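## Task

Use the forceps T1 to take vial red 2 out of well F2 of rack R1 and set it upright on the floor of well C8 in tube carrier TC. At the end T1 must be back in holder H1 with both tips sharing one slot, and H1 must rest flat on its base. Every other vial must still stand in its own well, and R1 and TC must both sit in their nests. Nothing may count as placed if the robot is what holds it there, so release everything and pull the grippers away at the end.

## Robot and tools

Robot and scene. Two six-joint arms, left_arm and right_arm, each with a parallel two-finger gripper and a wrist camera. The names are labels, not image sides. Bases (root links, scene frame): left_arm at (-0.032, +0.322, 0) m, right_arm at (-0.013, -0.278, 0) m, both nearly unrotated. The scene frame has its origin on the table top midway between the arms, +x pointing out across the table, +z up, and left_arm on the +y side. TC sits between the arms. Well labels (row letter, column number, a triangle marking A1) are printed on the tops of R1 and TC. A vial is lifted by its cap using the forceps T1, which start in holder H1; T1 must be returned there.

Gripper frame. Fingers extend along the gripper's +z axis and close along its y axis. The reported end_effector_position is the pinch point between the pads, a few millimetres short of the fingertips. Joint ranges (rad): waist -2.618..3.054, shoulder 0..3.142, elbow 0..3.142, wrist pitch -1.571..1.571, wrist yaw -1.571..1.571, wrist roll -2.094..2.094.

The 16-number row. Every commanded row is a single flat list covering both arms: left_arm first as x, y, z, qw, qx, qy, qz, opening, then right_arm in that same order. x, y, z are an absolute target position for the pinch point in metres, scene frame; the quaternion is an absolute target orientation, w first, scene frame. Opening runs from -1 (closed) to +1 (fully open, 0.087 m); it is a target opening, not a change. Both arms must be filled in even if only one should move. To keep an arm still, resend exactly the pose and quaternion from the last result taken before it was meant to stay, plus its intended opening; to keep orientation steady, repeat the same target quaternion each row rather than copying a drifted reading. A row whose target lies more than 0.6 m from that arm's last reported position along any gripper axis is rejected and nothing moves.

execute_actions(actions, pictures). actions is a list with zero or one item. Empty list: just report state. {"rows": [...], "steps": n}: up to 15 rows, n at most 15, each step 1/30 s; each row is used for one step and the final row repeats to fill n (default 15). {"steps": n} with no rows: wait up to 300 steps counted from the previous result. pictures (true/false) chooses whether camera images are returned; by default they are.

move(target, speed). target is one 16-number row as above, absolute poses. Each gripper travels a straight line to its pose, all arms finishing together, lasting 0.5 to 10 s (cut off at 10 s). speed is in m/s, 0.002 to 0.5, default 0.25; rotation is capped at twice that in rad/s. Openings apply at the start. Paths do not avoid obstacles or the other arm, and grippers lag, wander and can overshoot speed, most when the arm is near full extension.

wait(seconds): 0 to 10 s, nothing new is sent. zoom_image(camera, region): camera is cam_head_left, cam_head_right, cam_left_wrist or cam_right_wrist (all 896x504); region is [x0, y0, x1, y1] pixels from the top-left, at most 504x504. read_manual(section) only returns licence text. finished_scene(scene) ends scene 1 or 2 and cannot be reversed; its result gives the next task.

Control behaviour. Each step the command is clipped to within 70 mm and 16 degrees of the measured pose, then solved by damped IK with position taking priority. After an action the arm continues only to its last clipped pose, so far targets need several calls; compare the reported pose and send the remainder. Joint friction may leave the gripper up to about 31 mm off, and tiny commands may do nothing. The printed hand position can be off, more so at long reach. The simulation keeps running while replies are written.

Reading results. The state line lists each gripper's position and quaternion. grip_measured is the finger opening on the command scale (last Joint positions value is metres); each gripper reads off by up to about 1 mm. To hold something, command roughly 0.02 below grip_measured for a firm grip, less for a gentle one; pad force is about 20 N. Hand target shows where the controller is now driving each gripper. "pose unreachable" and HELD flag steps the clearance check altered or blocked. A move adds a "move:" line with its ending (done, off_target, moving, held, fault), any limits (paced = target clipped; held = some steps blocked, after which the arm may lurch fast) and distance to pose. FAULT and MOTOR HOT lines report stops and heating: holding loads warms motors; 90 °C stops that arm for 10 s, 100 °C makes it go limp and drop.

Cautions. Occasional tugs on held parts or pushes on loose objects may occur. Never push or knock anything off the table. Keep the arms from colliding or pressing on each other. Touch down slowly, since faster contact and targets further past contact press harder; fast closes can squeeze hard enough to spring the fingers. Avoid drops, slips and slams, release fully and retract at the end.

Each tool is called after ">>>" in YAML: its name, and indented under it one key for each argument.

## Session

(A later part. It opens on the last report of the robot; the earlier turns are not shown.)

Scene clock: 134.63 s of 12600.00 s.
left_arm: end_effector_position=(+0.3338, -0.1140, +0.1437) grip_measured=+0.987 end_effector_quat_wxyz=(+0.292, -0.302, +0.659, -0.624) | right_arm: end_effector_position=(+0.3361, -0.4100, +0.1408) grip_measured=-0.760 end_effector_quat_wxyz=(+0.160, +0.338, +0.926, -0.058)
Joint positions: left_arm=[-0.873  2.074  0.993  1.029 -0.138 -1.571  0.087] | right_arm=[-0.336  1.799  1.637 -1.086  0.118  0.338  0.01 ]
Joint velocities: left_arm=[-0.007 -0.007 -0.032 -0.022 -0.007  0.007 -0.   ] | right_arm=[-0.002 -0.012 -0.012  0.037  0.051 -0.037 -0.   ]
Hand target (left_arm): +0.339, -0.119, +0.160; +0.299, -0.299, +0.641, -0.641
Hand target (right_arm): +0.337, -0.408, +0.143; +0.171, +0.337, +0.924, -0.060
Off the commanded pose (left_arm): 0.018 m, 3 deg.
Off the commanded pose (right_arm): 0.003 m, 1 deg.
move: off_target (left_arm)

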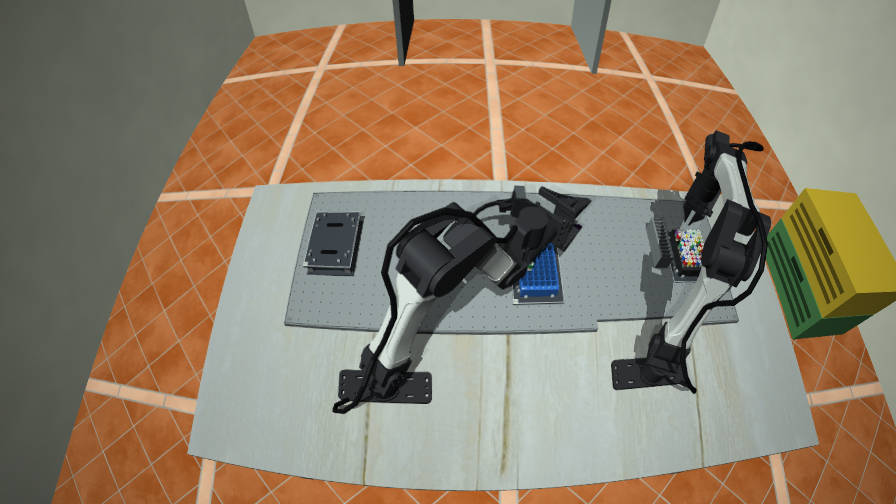

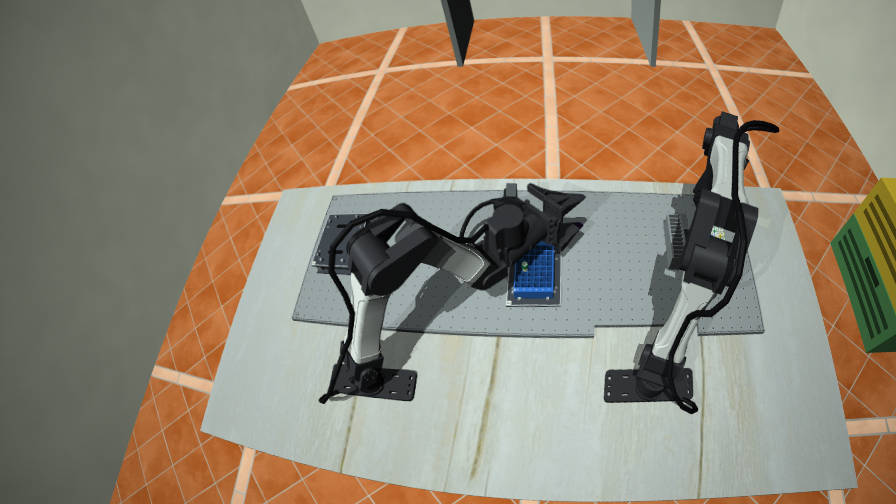

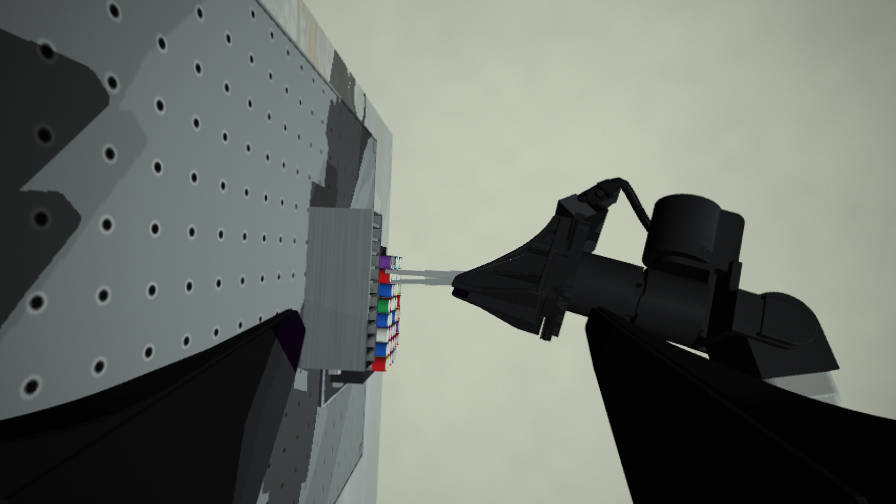

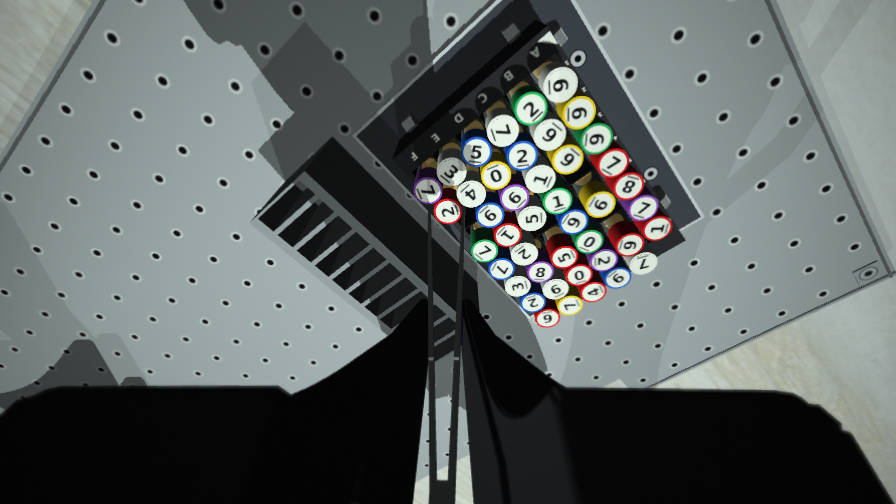

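Well centred, 5 mm deep. A bit lower, then close.

>>> move:
  target: [0.34,-0.12,0.16,0.2988,-0.2988,0.641,-0.641,1,0.337,-0.4085,0.139,0.170,0.337,0.924,-0.06,-0.76]
  speed: 0.006

>>> zoom_image:
  camera: "cam_left_wrist"
  region: [350, 230, 450, 330]

Scene clock: 140.27 s of 12600.00 s.
left_arm: end_effector_position=(+0.3338, -0.1140, +0.1437) grip_measured=+0.987 end_effector_quat_wxyz=(+0.292, -0.302, +0.659, -0.624) | right_arm: end_effector_position=(+0.3367, -0.4102, +0.1376) grip_measured=-0.760 end_effector_quat_wxyz=(+0.161, +0.338, +0.925, -0.058)
Joint positions: left_arm=[-0.873  2.074  0.993  1.029 -0.138 -1.571  0.087] | right_arm=[-0.336  1.799  1.624 -1.071  0.118  0.338  0.01 ]
Joint velocities: left_arm=[-0.002  0.002 -0.017 -0.007  0.007  0.022  0.   ] | right_arm=[-0.022 -0.007 -0.002 -0.007 -0.007 -0.037 -0.   ]
Hand target (left_arm): +0.339, -0.119, +0.160; +0.299, -0.299, +0.641, -0.641
Hand target (right_arm): +0.337, -0.408, +0.139; +0.170, +0.337, +0.924, -0.060
Off the commanded pose (left_arm): 0.018 m, 3 deg.
Off the commanded pose (right_arm): 0.002 m, 1 deg.
move: off_target (left_arm)

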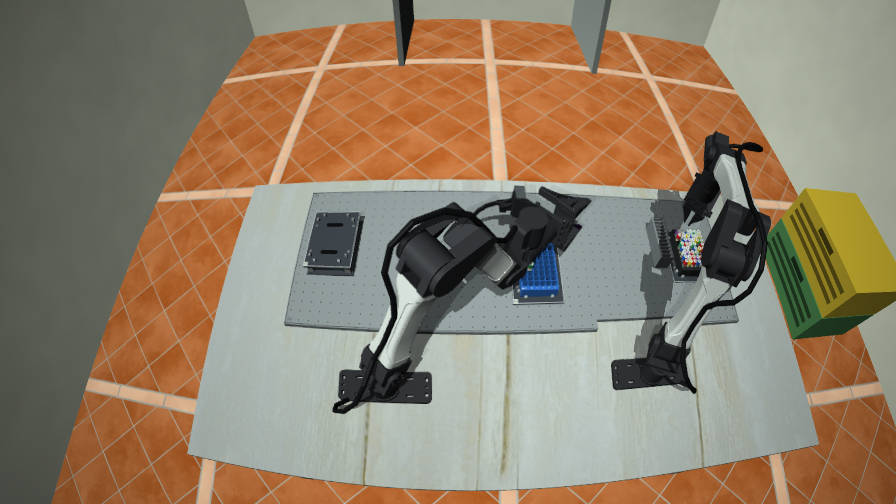

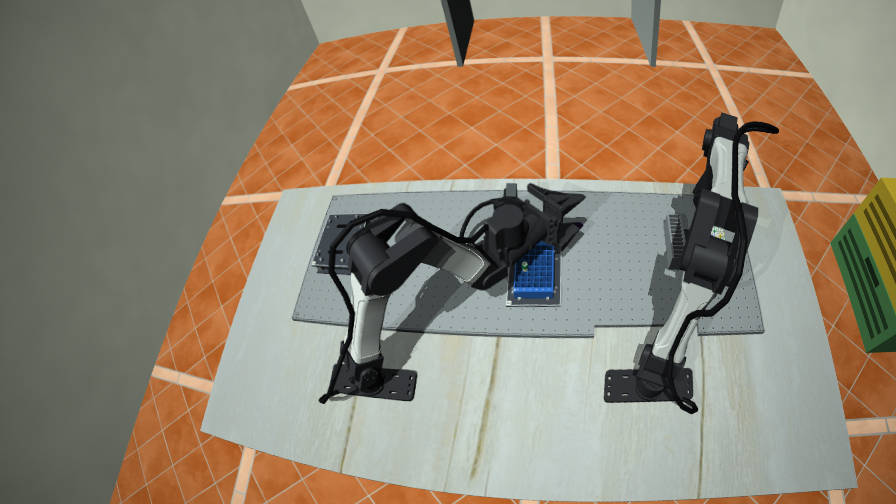

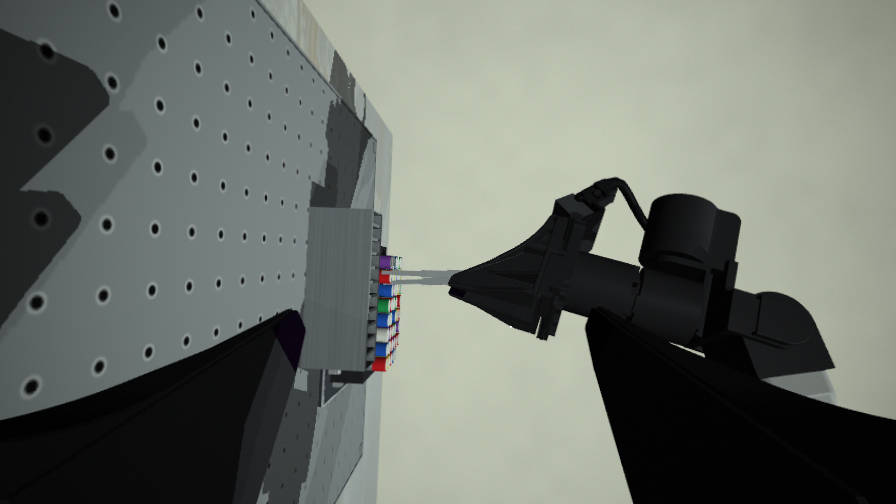

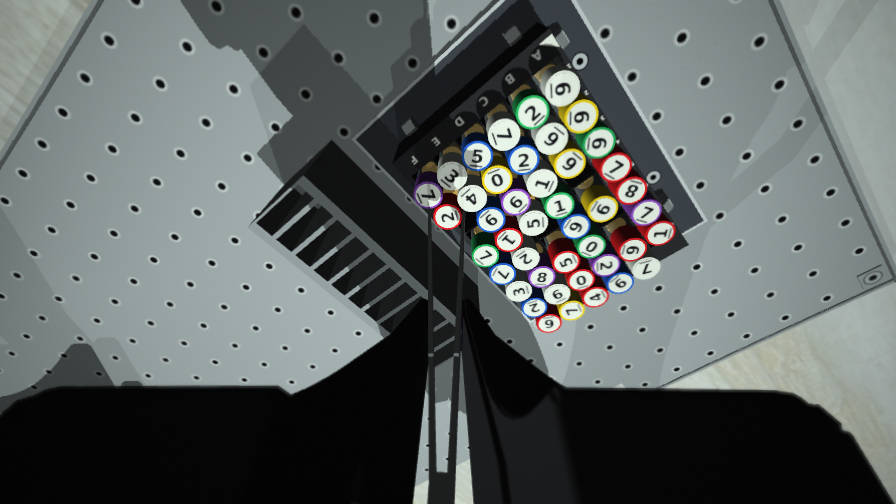

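Region (350, 230, 450, 330) of cam_left_wrist's 896x504 image, scaled by 5.040, with more detail than that image has.

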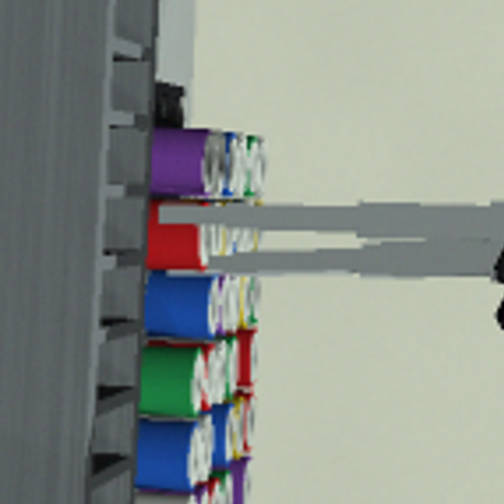

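>>> execute_actions:
  actions:
    - {"rows":[[0.3338,-0.114,0.1437,0.292,-0.302,0.659,-0.624,1,0.337,-0.4085,0.139,0.170,0.337,0.924,-0.06,-0.78],[0.3338,-0.114,0.1437,0.292,-0.302,0.659,-0.624,1,0.337,-0.4085,0.139,0.170,0.337,0.924,-0.06,-0.79],[0.3338,-0.114,0.1437,0.292,-0.302,0.659,-0.624,1,0.337,-0.4085,0.139,0.170,0.337,0.924,-0.06,-0.80],[0.3338,-0.114,0.1437,0.292,-0.302,0.659,-0.624,1,0.337,-0.4085,0.139,0.170,0.337,0.924,-0.06,-0.81]]}

>>> zoom_image:
  camera: "cam_right_wrist"
  region: [390, 150, 510, 270]

Scene clock: 142.20 s of 12600.00 s.
left_arm: end_effector_position=(+0.3338, -0.1140, +0.1437) grip_measured=+0.987 end_effector_quat_wxyz=(+0.292, -0.302, +0.659, -0.624) | right_arm: end_effector_position=(+0.3367, -0.4102, +0.1376) grip_measured=-0.807 end_effector_quat_wxyz=(+0.161, +0.338, +0.925, -0.058)
Joint positions: left_arm=[-0.873  2.074  0.993  1.029 -0.138 -1.571  0.087] | right_arm=[-0.336  1.799  1.624 -1.071  0.118  0.338  0.008]
Joint velocities: left_arm=[-0.002  0.002  0.007  0.022 -0.007 -0.007  0.001] | right_arm=[-0.032 -0.002  0.007 -0.022 -0.095  0.022 -0.   ]
Hand target (left_arm): +0.334, -0.114, +0.144; +0.292, -0.302, +0.659, -0.624
Hand target (right_arm): +0.337, -0.408, +0.139; +0.170, +0.337, +0.924, -0.060
Off the commanded pose (left_arm): 0.000 m, 0 deg.
Off the commanded pose (right_arm): 0.002 m, 1 deg.
Steps of this call (steps 1 to 43: nothing new was sent; steps 44 to 58: all 15 steps of this action). Readings (end_effector_position):
44: left_arm (+0.3338, -0.1140, +0.1437) | right_arm (+0.3367, -0.4102, +0.1376)
45: left_arm (+0.3338, -0.1140, +0.1437) | right_arm (+0.3367, -0.4102, +0.1376)
47: left_arm (+0.3338, -0.1140, +0.1437) | right_arm (+0.3367, -0.4102, +0.1376)
51: left_arm (+0.3338, -0.1140, +0.1437) | right_arm (+0.3367, -0.4102, +0.1376)
58: the state above

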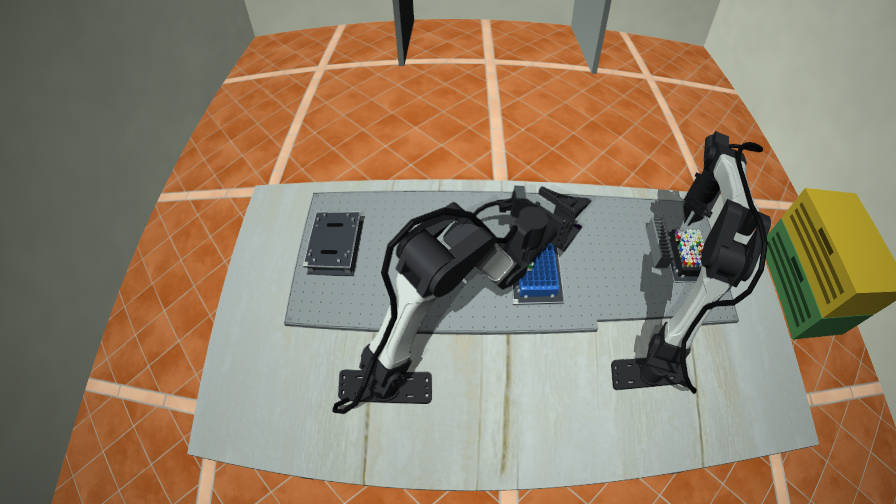

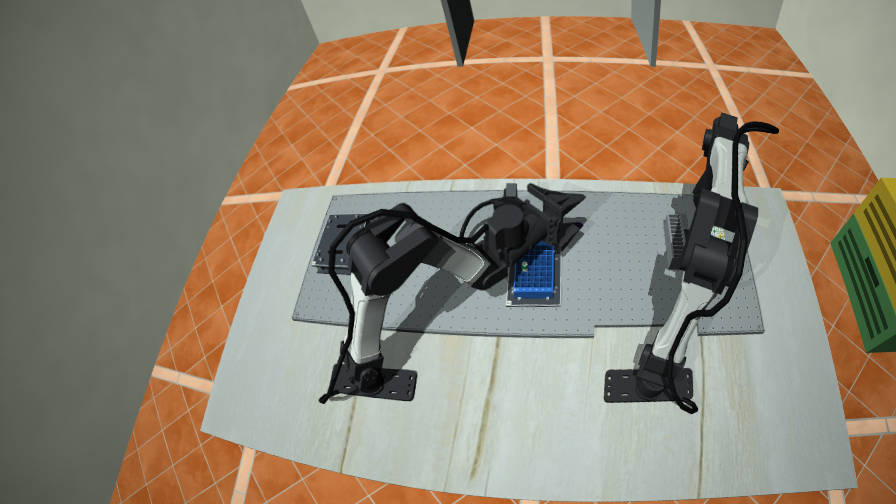

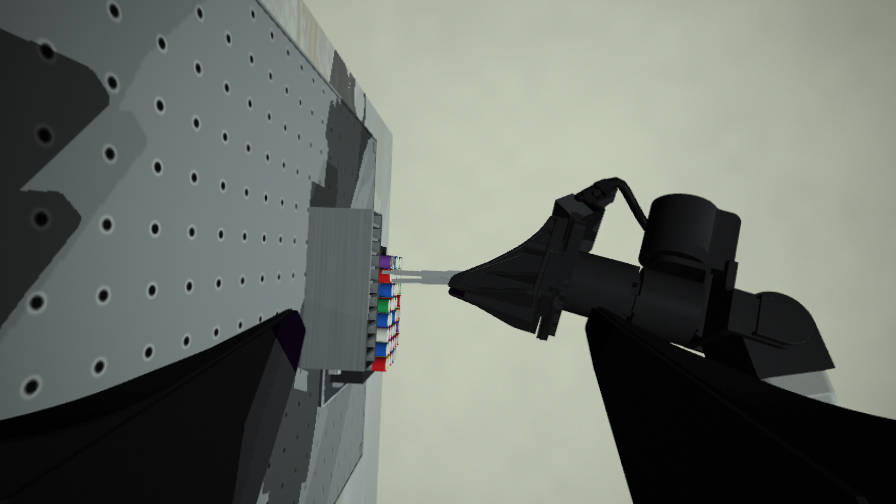

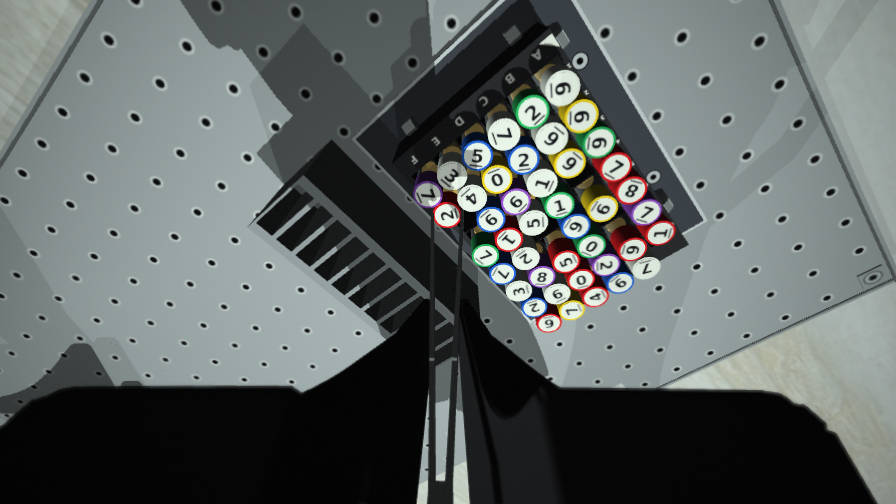

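Region (390, 150, 510, 270) of cam_right_wrist's 896x504 image, scaled by 4.200, with more detail than that image has.

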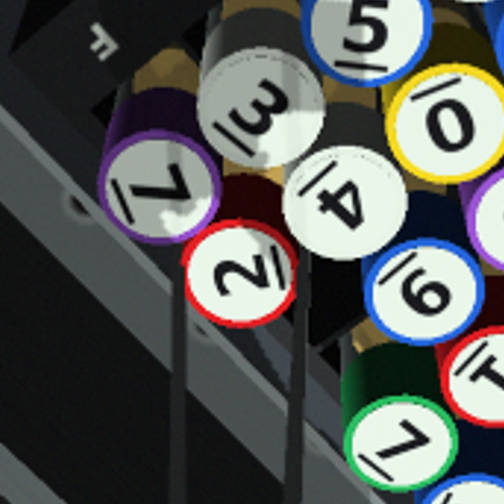

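>>> move:
  target: [0.3338,-0.114,0.1437,0.292,-0.302,0.659,-0.624,1,0.341,-0.410,0.215,0.174,0.337,0.923,-0.06,-0.825]
  speed: 0.03

Scene clock: 145.73 s of 12600.00 s.
left_arm: end_effector_position=(+0.3338, -0.1140, +0.1437) grip_measured=+0.987 end_effector_quat_wxyz=(+0.292, -0.302, +0.659, -0.624) | right_arm: end_effector_position=(+0.3374, -0.4105, +0.2137) grip_measured=-0.821 end_effector_quat_wxyz=(+0.176, +0.338, +0.923, -0.058)
Joint positions: left_arm=[-0.873  2.074  0.993  1.029 -0.138 -1.571  0.087] | right_arm=[-0.336  1.841  1.981 -1.356  0.118  0.338  0.008]
Joint velocities: left_arm=[-0.017 -0.012  0.007  0.051 -0.11  -0.037  0.   ] | right_arm=[-0.002  0.012  0.002  0.037  0.095 -0.022  0.001]
Hand target (left_arm): +0.334, -0.114, +0.144; +0.292, -0.302, +0.659, -0.624
Hand target (right_arm): +0.340, -0.410, +0.215; +0.175, +0.337, +0.923, -0.060
Off the commanded pose (left_arm): 0.000 m, 0 deg.
Off the commanded pose (right_arm): 0.004 m, 0 deg.
move: done

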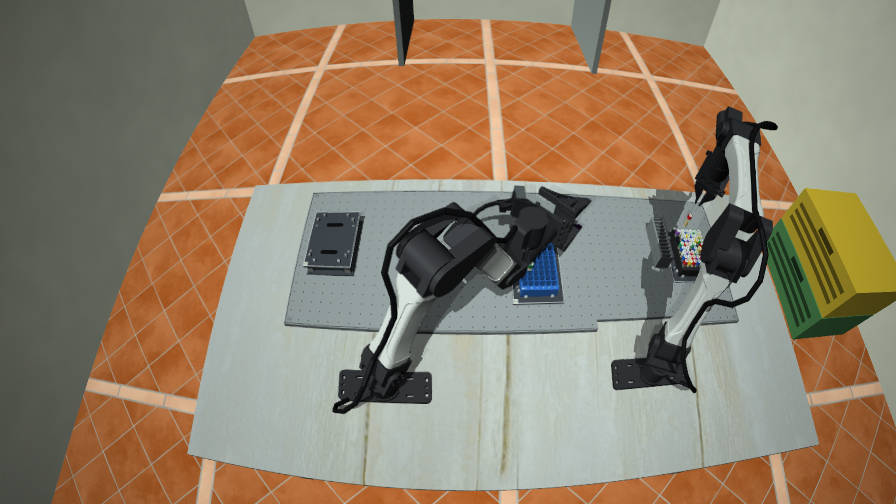

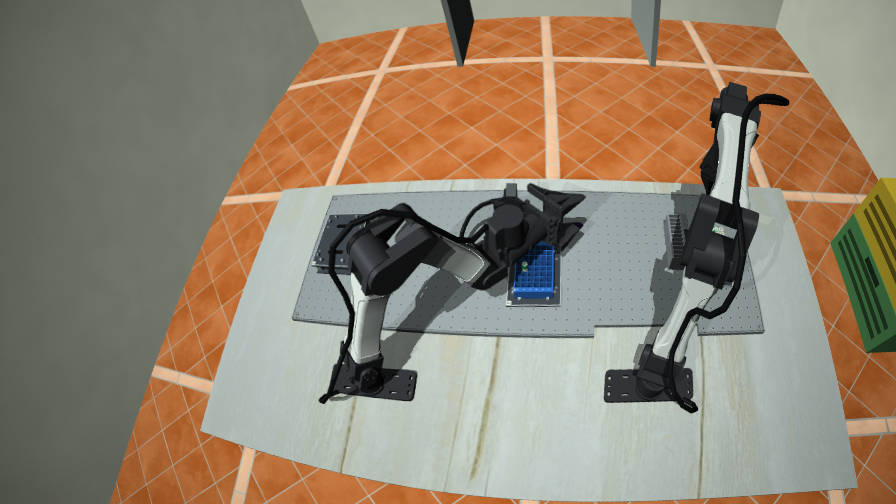

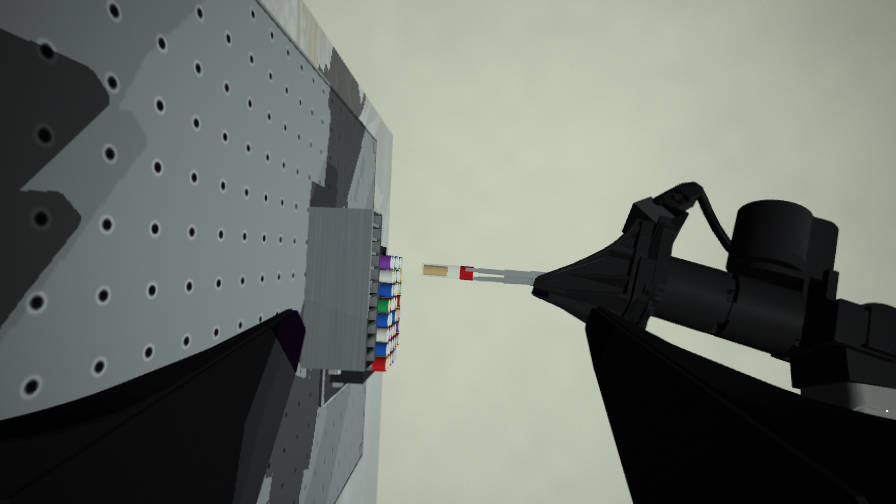

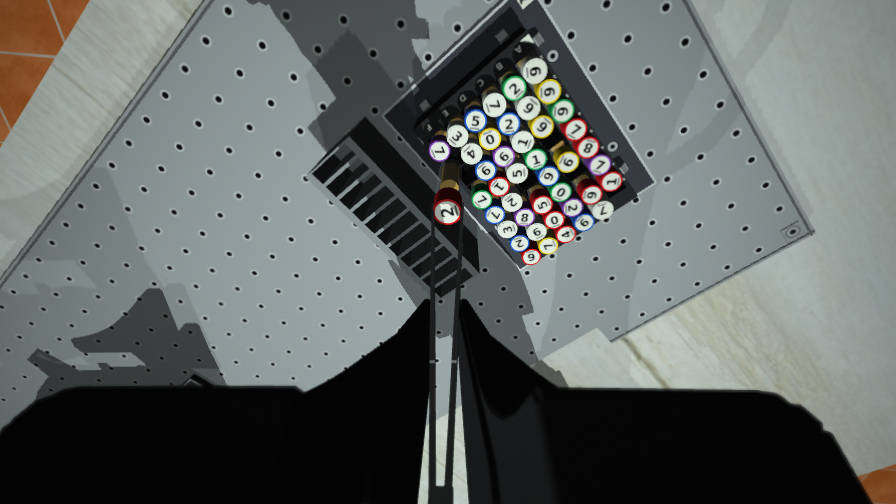

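>>> move:
  target: [0.29,0.16,0.18,0.2988,-0.2988,0.641,-0.641,1,0.288,-0.015,0.20,0.155,0,0.988,0,-0.825]
  speed: 0.1

Scene clock: 151.07 s of 12600.00 s.
left_arm: end_effector_position=(+0.2973, +0.1576, +0.1809) grip_measured=+0.987 end_effector_quat_wxyz=(+0.301, -0.297, +0.640, -0.642) | right_arm: end_effector_position=(+0.2838, -0.0138, +0.1972) grip_measured=-0.821 end_effector_quat_wxyz=(+0.157, +0.000, +0.988, +0.017)
Joint positions: left_arm=[-0.118  1.456  0.326  1.136  0.61  -1.57   0.087] | right_arm=[ 0.748  2.     2.145 -1.459  0.185  0.717  0.008]
Joint velocities: left_arm=[-0.017 -0.002  0.007 -0.081  0.007 -0.007 -0.001] | right_arm=[ 0.002  0.017 -0.002 -0.022  0.022  0.022  0.   ]
Hand target (left_arm): +0.291, +0.160, +0.178; +0.299, -0.299, +0.641, -0.641
Hand target (right_arm): +0.284, -0.012, +0.200; +0.160, +0.001, +0.987, +0.014
Off the commanded pose (left_arm): 0.008 m, 0 deg.
Off the commanded pose (right_arm): 0.005 m, 2 deg.
move: done

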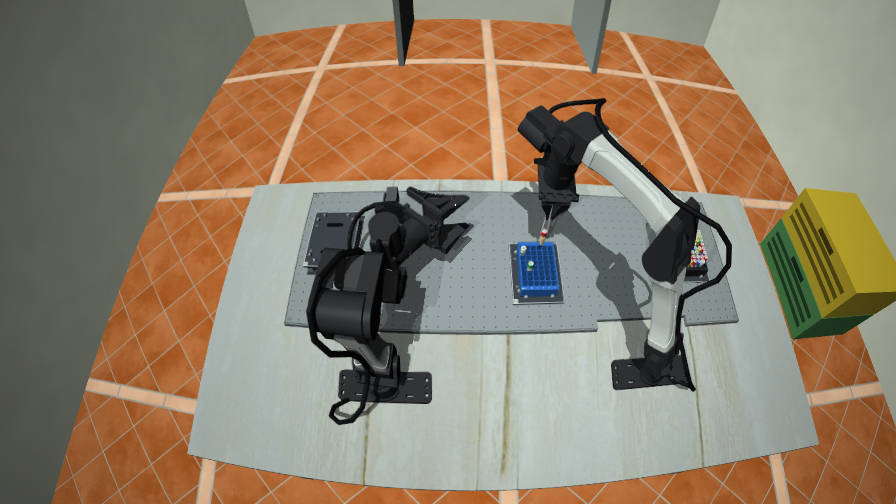

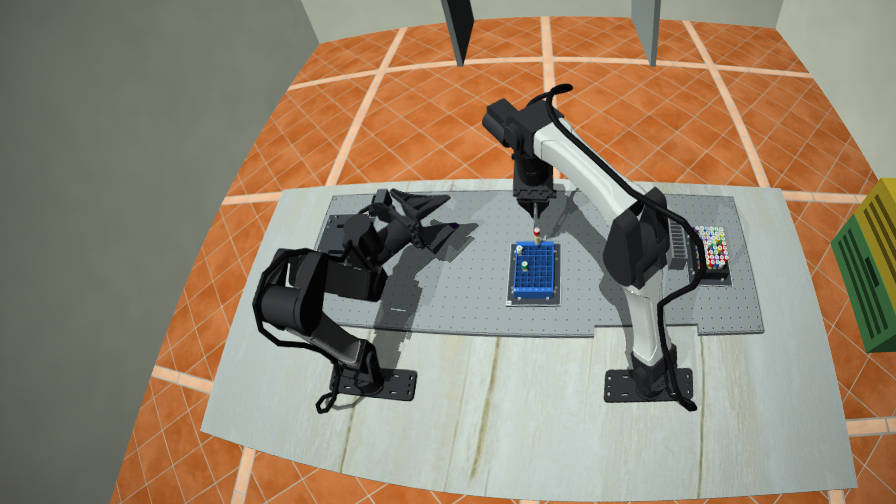

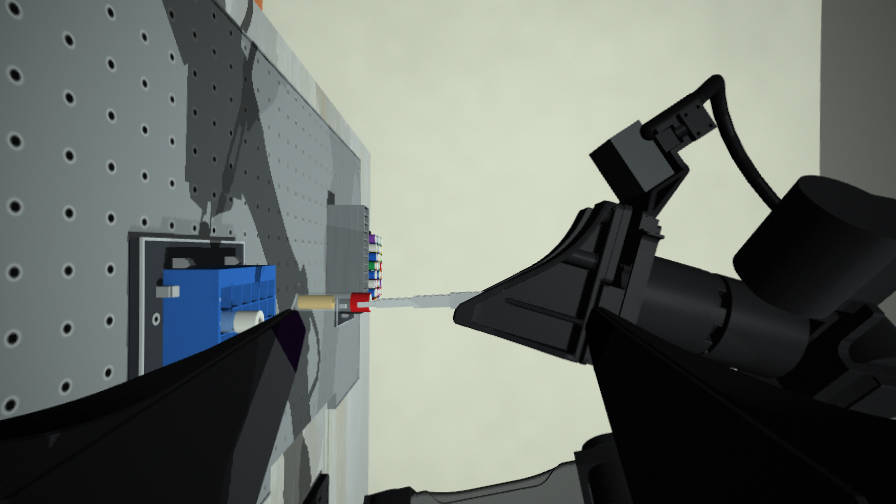

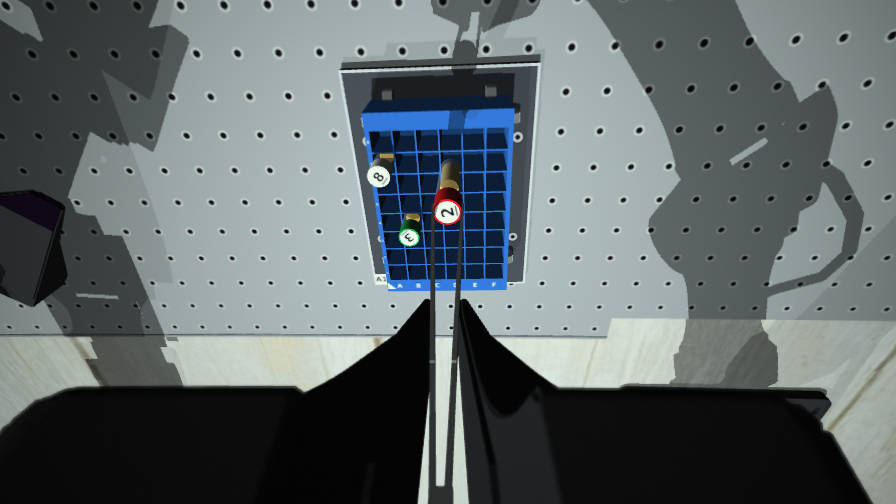

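>>> move:
  target: [0.2973,0.1576,0.1809,0.301,-0.297,0.64,-0.642,1,0.289,0.002,0.178,0.157,0,0.988,0.008,-0.825]
  speed: 0.02

>>> zoom_image:
  camera: "cam_left_wrist"
  region: [200, 230, 340, 370]

>>> zoom_image:
  camera: "cam_right_wrist"
  region: [350, 100, 570, 320]

Scene clock: 153.83 s of 12600.00 s.
left_arm: end_effector_position=(+0.2969, +0.1573, +0.1808) grip_measured=+0.987 end_effector_quat_wxyz=(+0.300, -0.296, +0.640, -0.642) | right_arm: end_effector_position=(+0.2858, -0.0040, +0.1808) grip_measured=-0.821 end_effector_quat_wxyz=(+0.149, +0.000, +0.989, +0.007)
Joint positions: left_arm=[-0.118  1.456  0.326  1.135  0.613 -1.57   0.087] | right_arm=[ 0.764  2.044  2.145 -1.442  0.192  0.735  0.008]
Joint velocities: left_arm=[ 0.017  0.002 -0.012 -0.066  0.007 -0.007 -0.   ] | right_arm=[ 0.007 -0.007 -0.012  0.051 -0.007  0.11  -0.   ]
Hand target (left_arm): +0.297, +0.158, +0.181; +0.301, -0.297, +0.640, -0.642
Hand target (right_arm): +0.289, +0.002, +0.178; +0.157, +0.000, +0.988, +0.008
Off the commanded pose (left_arm): 0.000 m, 0 deg.
Off the commanded pose (right_arm): 0.007 m, 1 deg.
move: done

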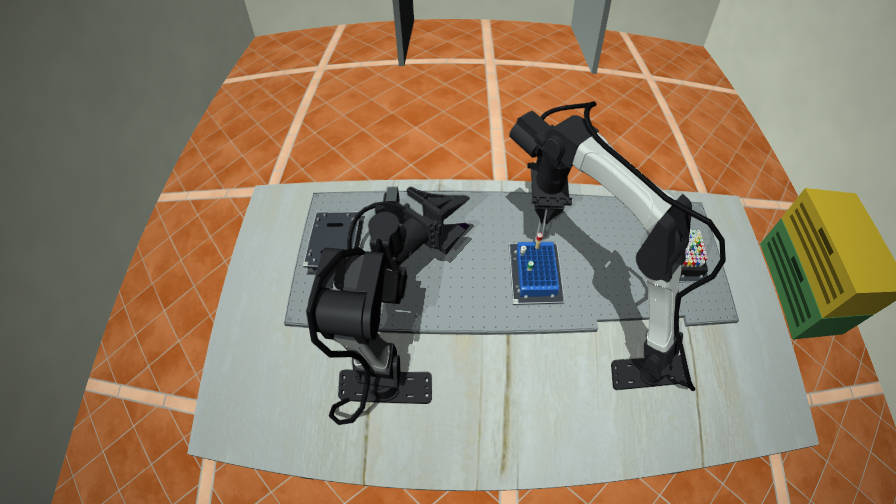

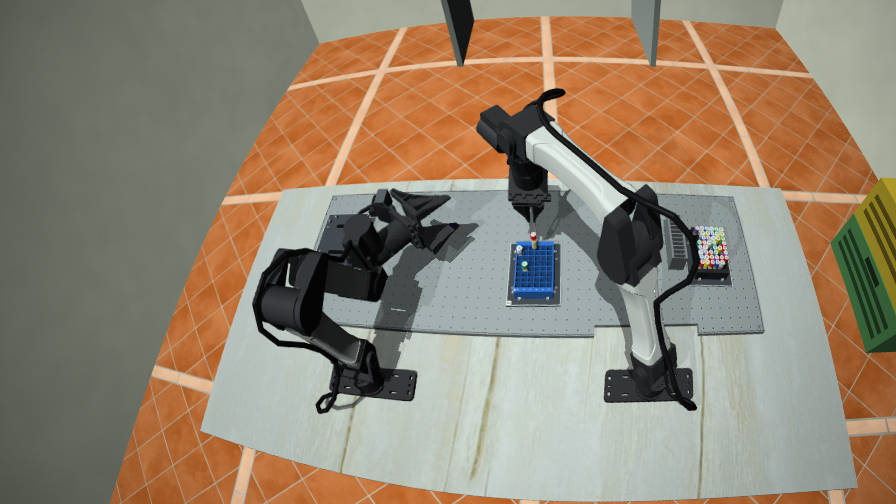

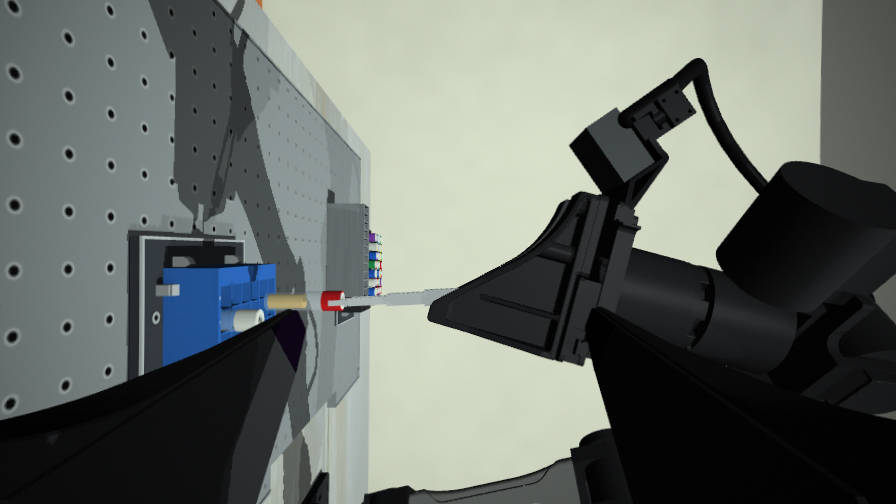

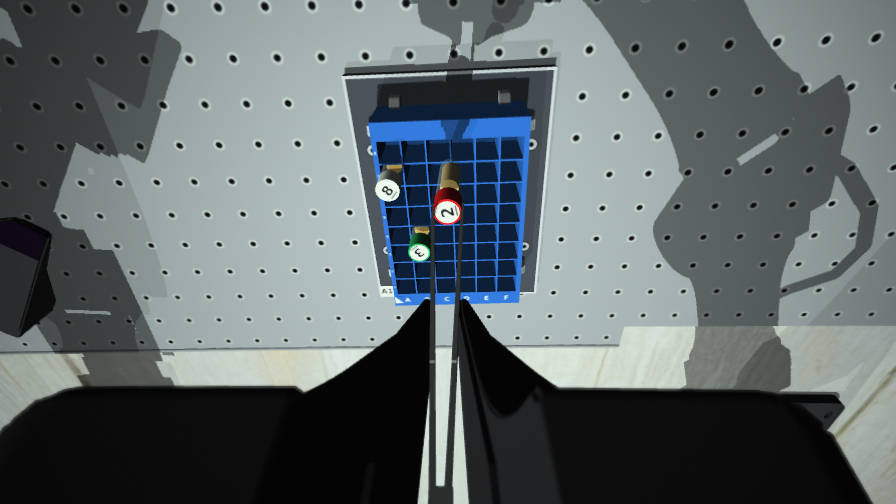

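Region (200, 230, 340, 370) of cam_left_wrist's 896x504 image, scaled by 3.600, with more detail than that image has.

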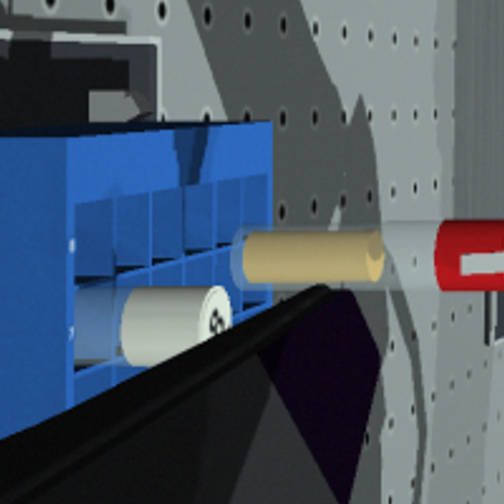

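Region (350, 100, 570, 320) of cam_right_wrist's 896x504 image, scaled by 2.291, with more detail than that image has.

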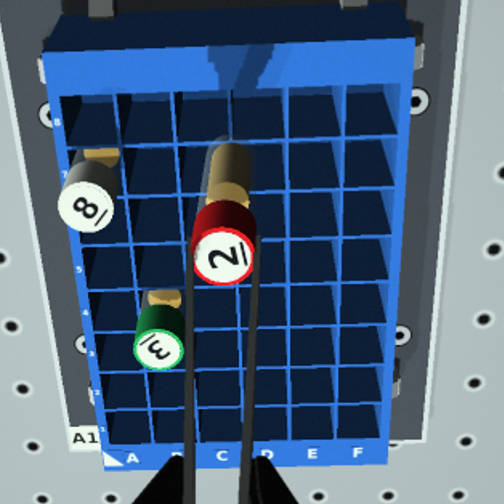

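>>> move:
  target: [0.2973,0.1576,0.1809,0.301,-0.297,0.64,-0.642,1,0.293,0.0065,0.1795,0.165,0,0.986,0.016,-0.825]
  speed: 0.01

>>> zoom_image:
  camera: "cam_left_wrist"
  region: [200, 230, 340, 370]

>>> zoom_image:
  camera: "cam_right_wrist"
  region: [380, 110, 520, 250]

Scene clock: 157.17 s of 12600.00 s.
left_arm: end_effector_position=(+0.2969, +0.1573, +0.1808) grip_measured=+0.987 end_effector_quat_wxyz=(+0.300, -0.296, +0.640, -0.642) | right_arm: end_effector_position=(+0.2892, -0.0010, +0.1813) grip_measured=-0.821 end_effector_quat_wxyz=(+0.155, +0.001, +0.988, +0.013)
Joint positions: left_arm=[-0.118  1.456  0.326  1.135  0.613 -1.57   0.087] | right_arm=[ 0.764  2.044  2.145 -1.424  0.193  0.735  0.008]
Joint velocities: left_arm=[-0.002 -0.017 -0.002 -0.007 -0.081 -0.007 -0.   ] | right_arm=[ 0.007 -0.022 -0.002 -0.022  0.007  0.007 -0.   ]
Hand target (left_arm): +0.297, +0.158, +0.181; +0.301, -0.297, +0.640, -0.642
Hand target (right_arm): +0.293, +0.007, +0.180; +0.165, +0.000, +0.986, +0.016
Off the commanded pose (left_arm): 0.000 m, 0 deg.
Off the commanded pose (right_arm): 0.009 m, 1 deg.
move: done

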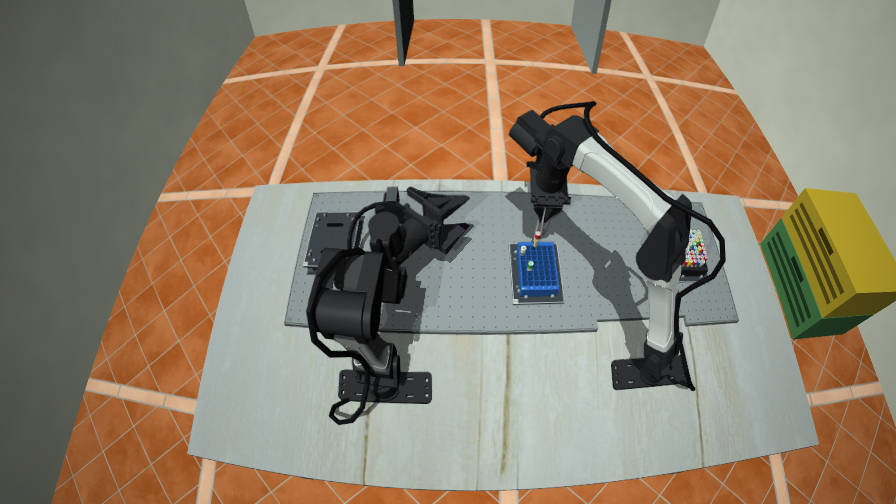

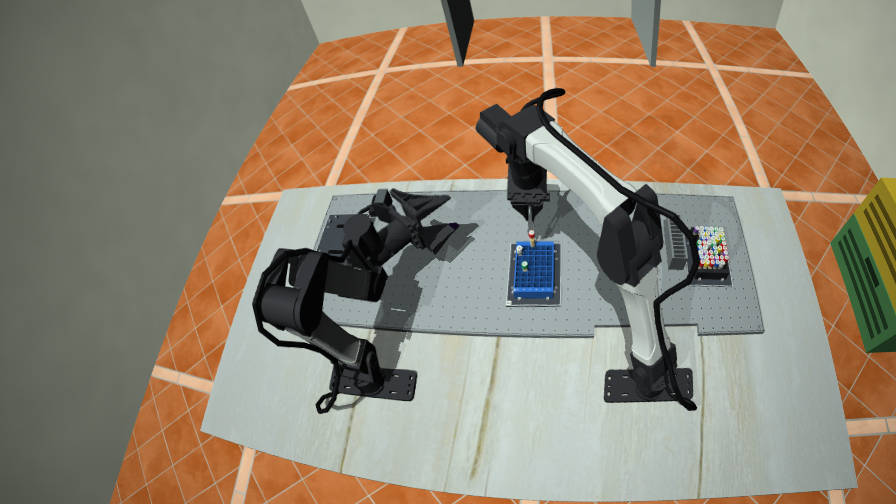

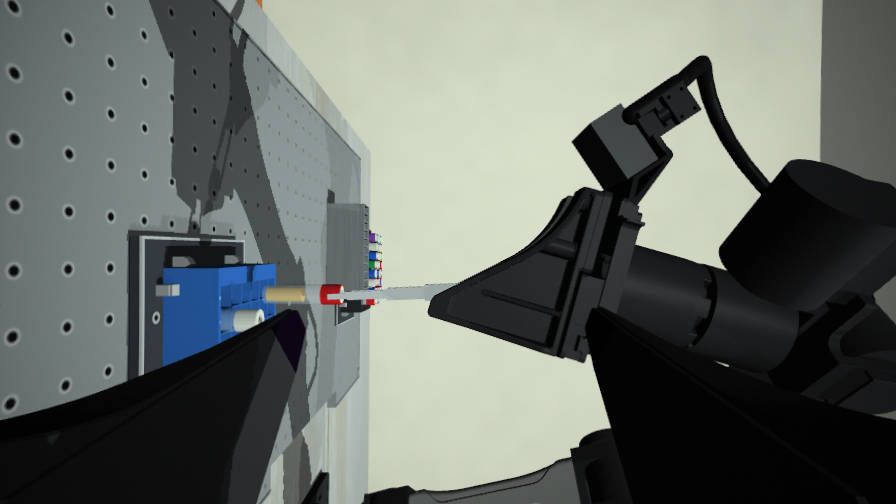

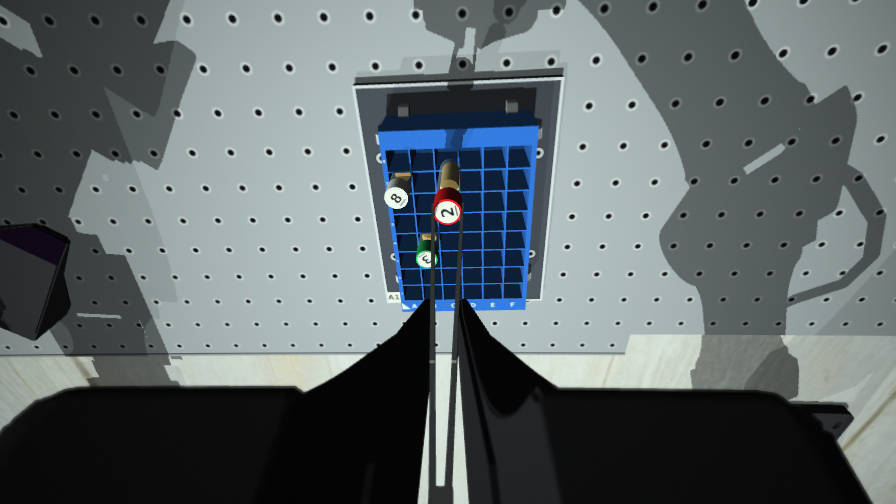

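Region (200, 230, 340, 370) of cam_left_wrist's 896x504 image, scaled by 3.600, with more detail than that image has.

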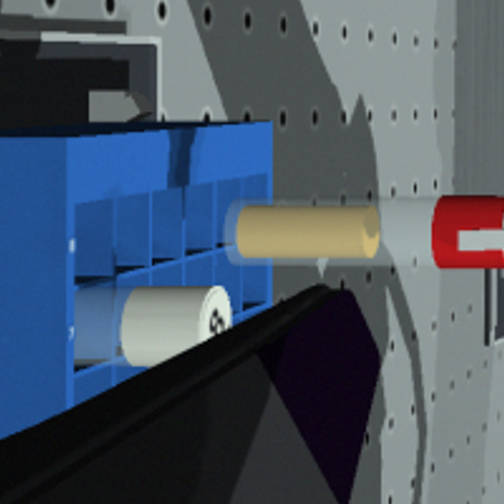

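Region (380, 110, 520, 250) of cam_right_wrist's 896x504 image, scaled by 3.600, with more detail than that image has.

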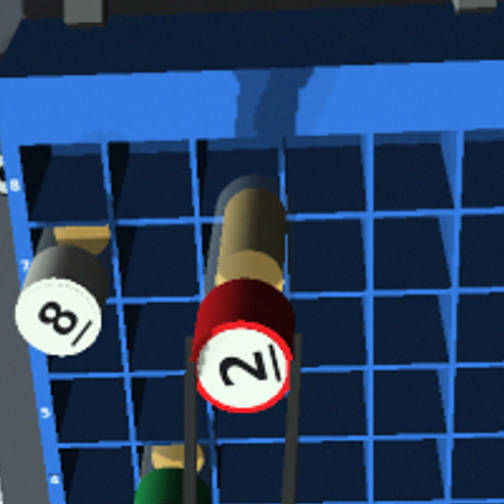

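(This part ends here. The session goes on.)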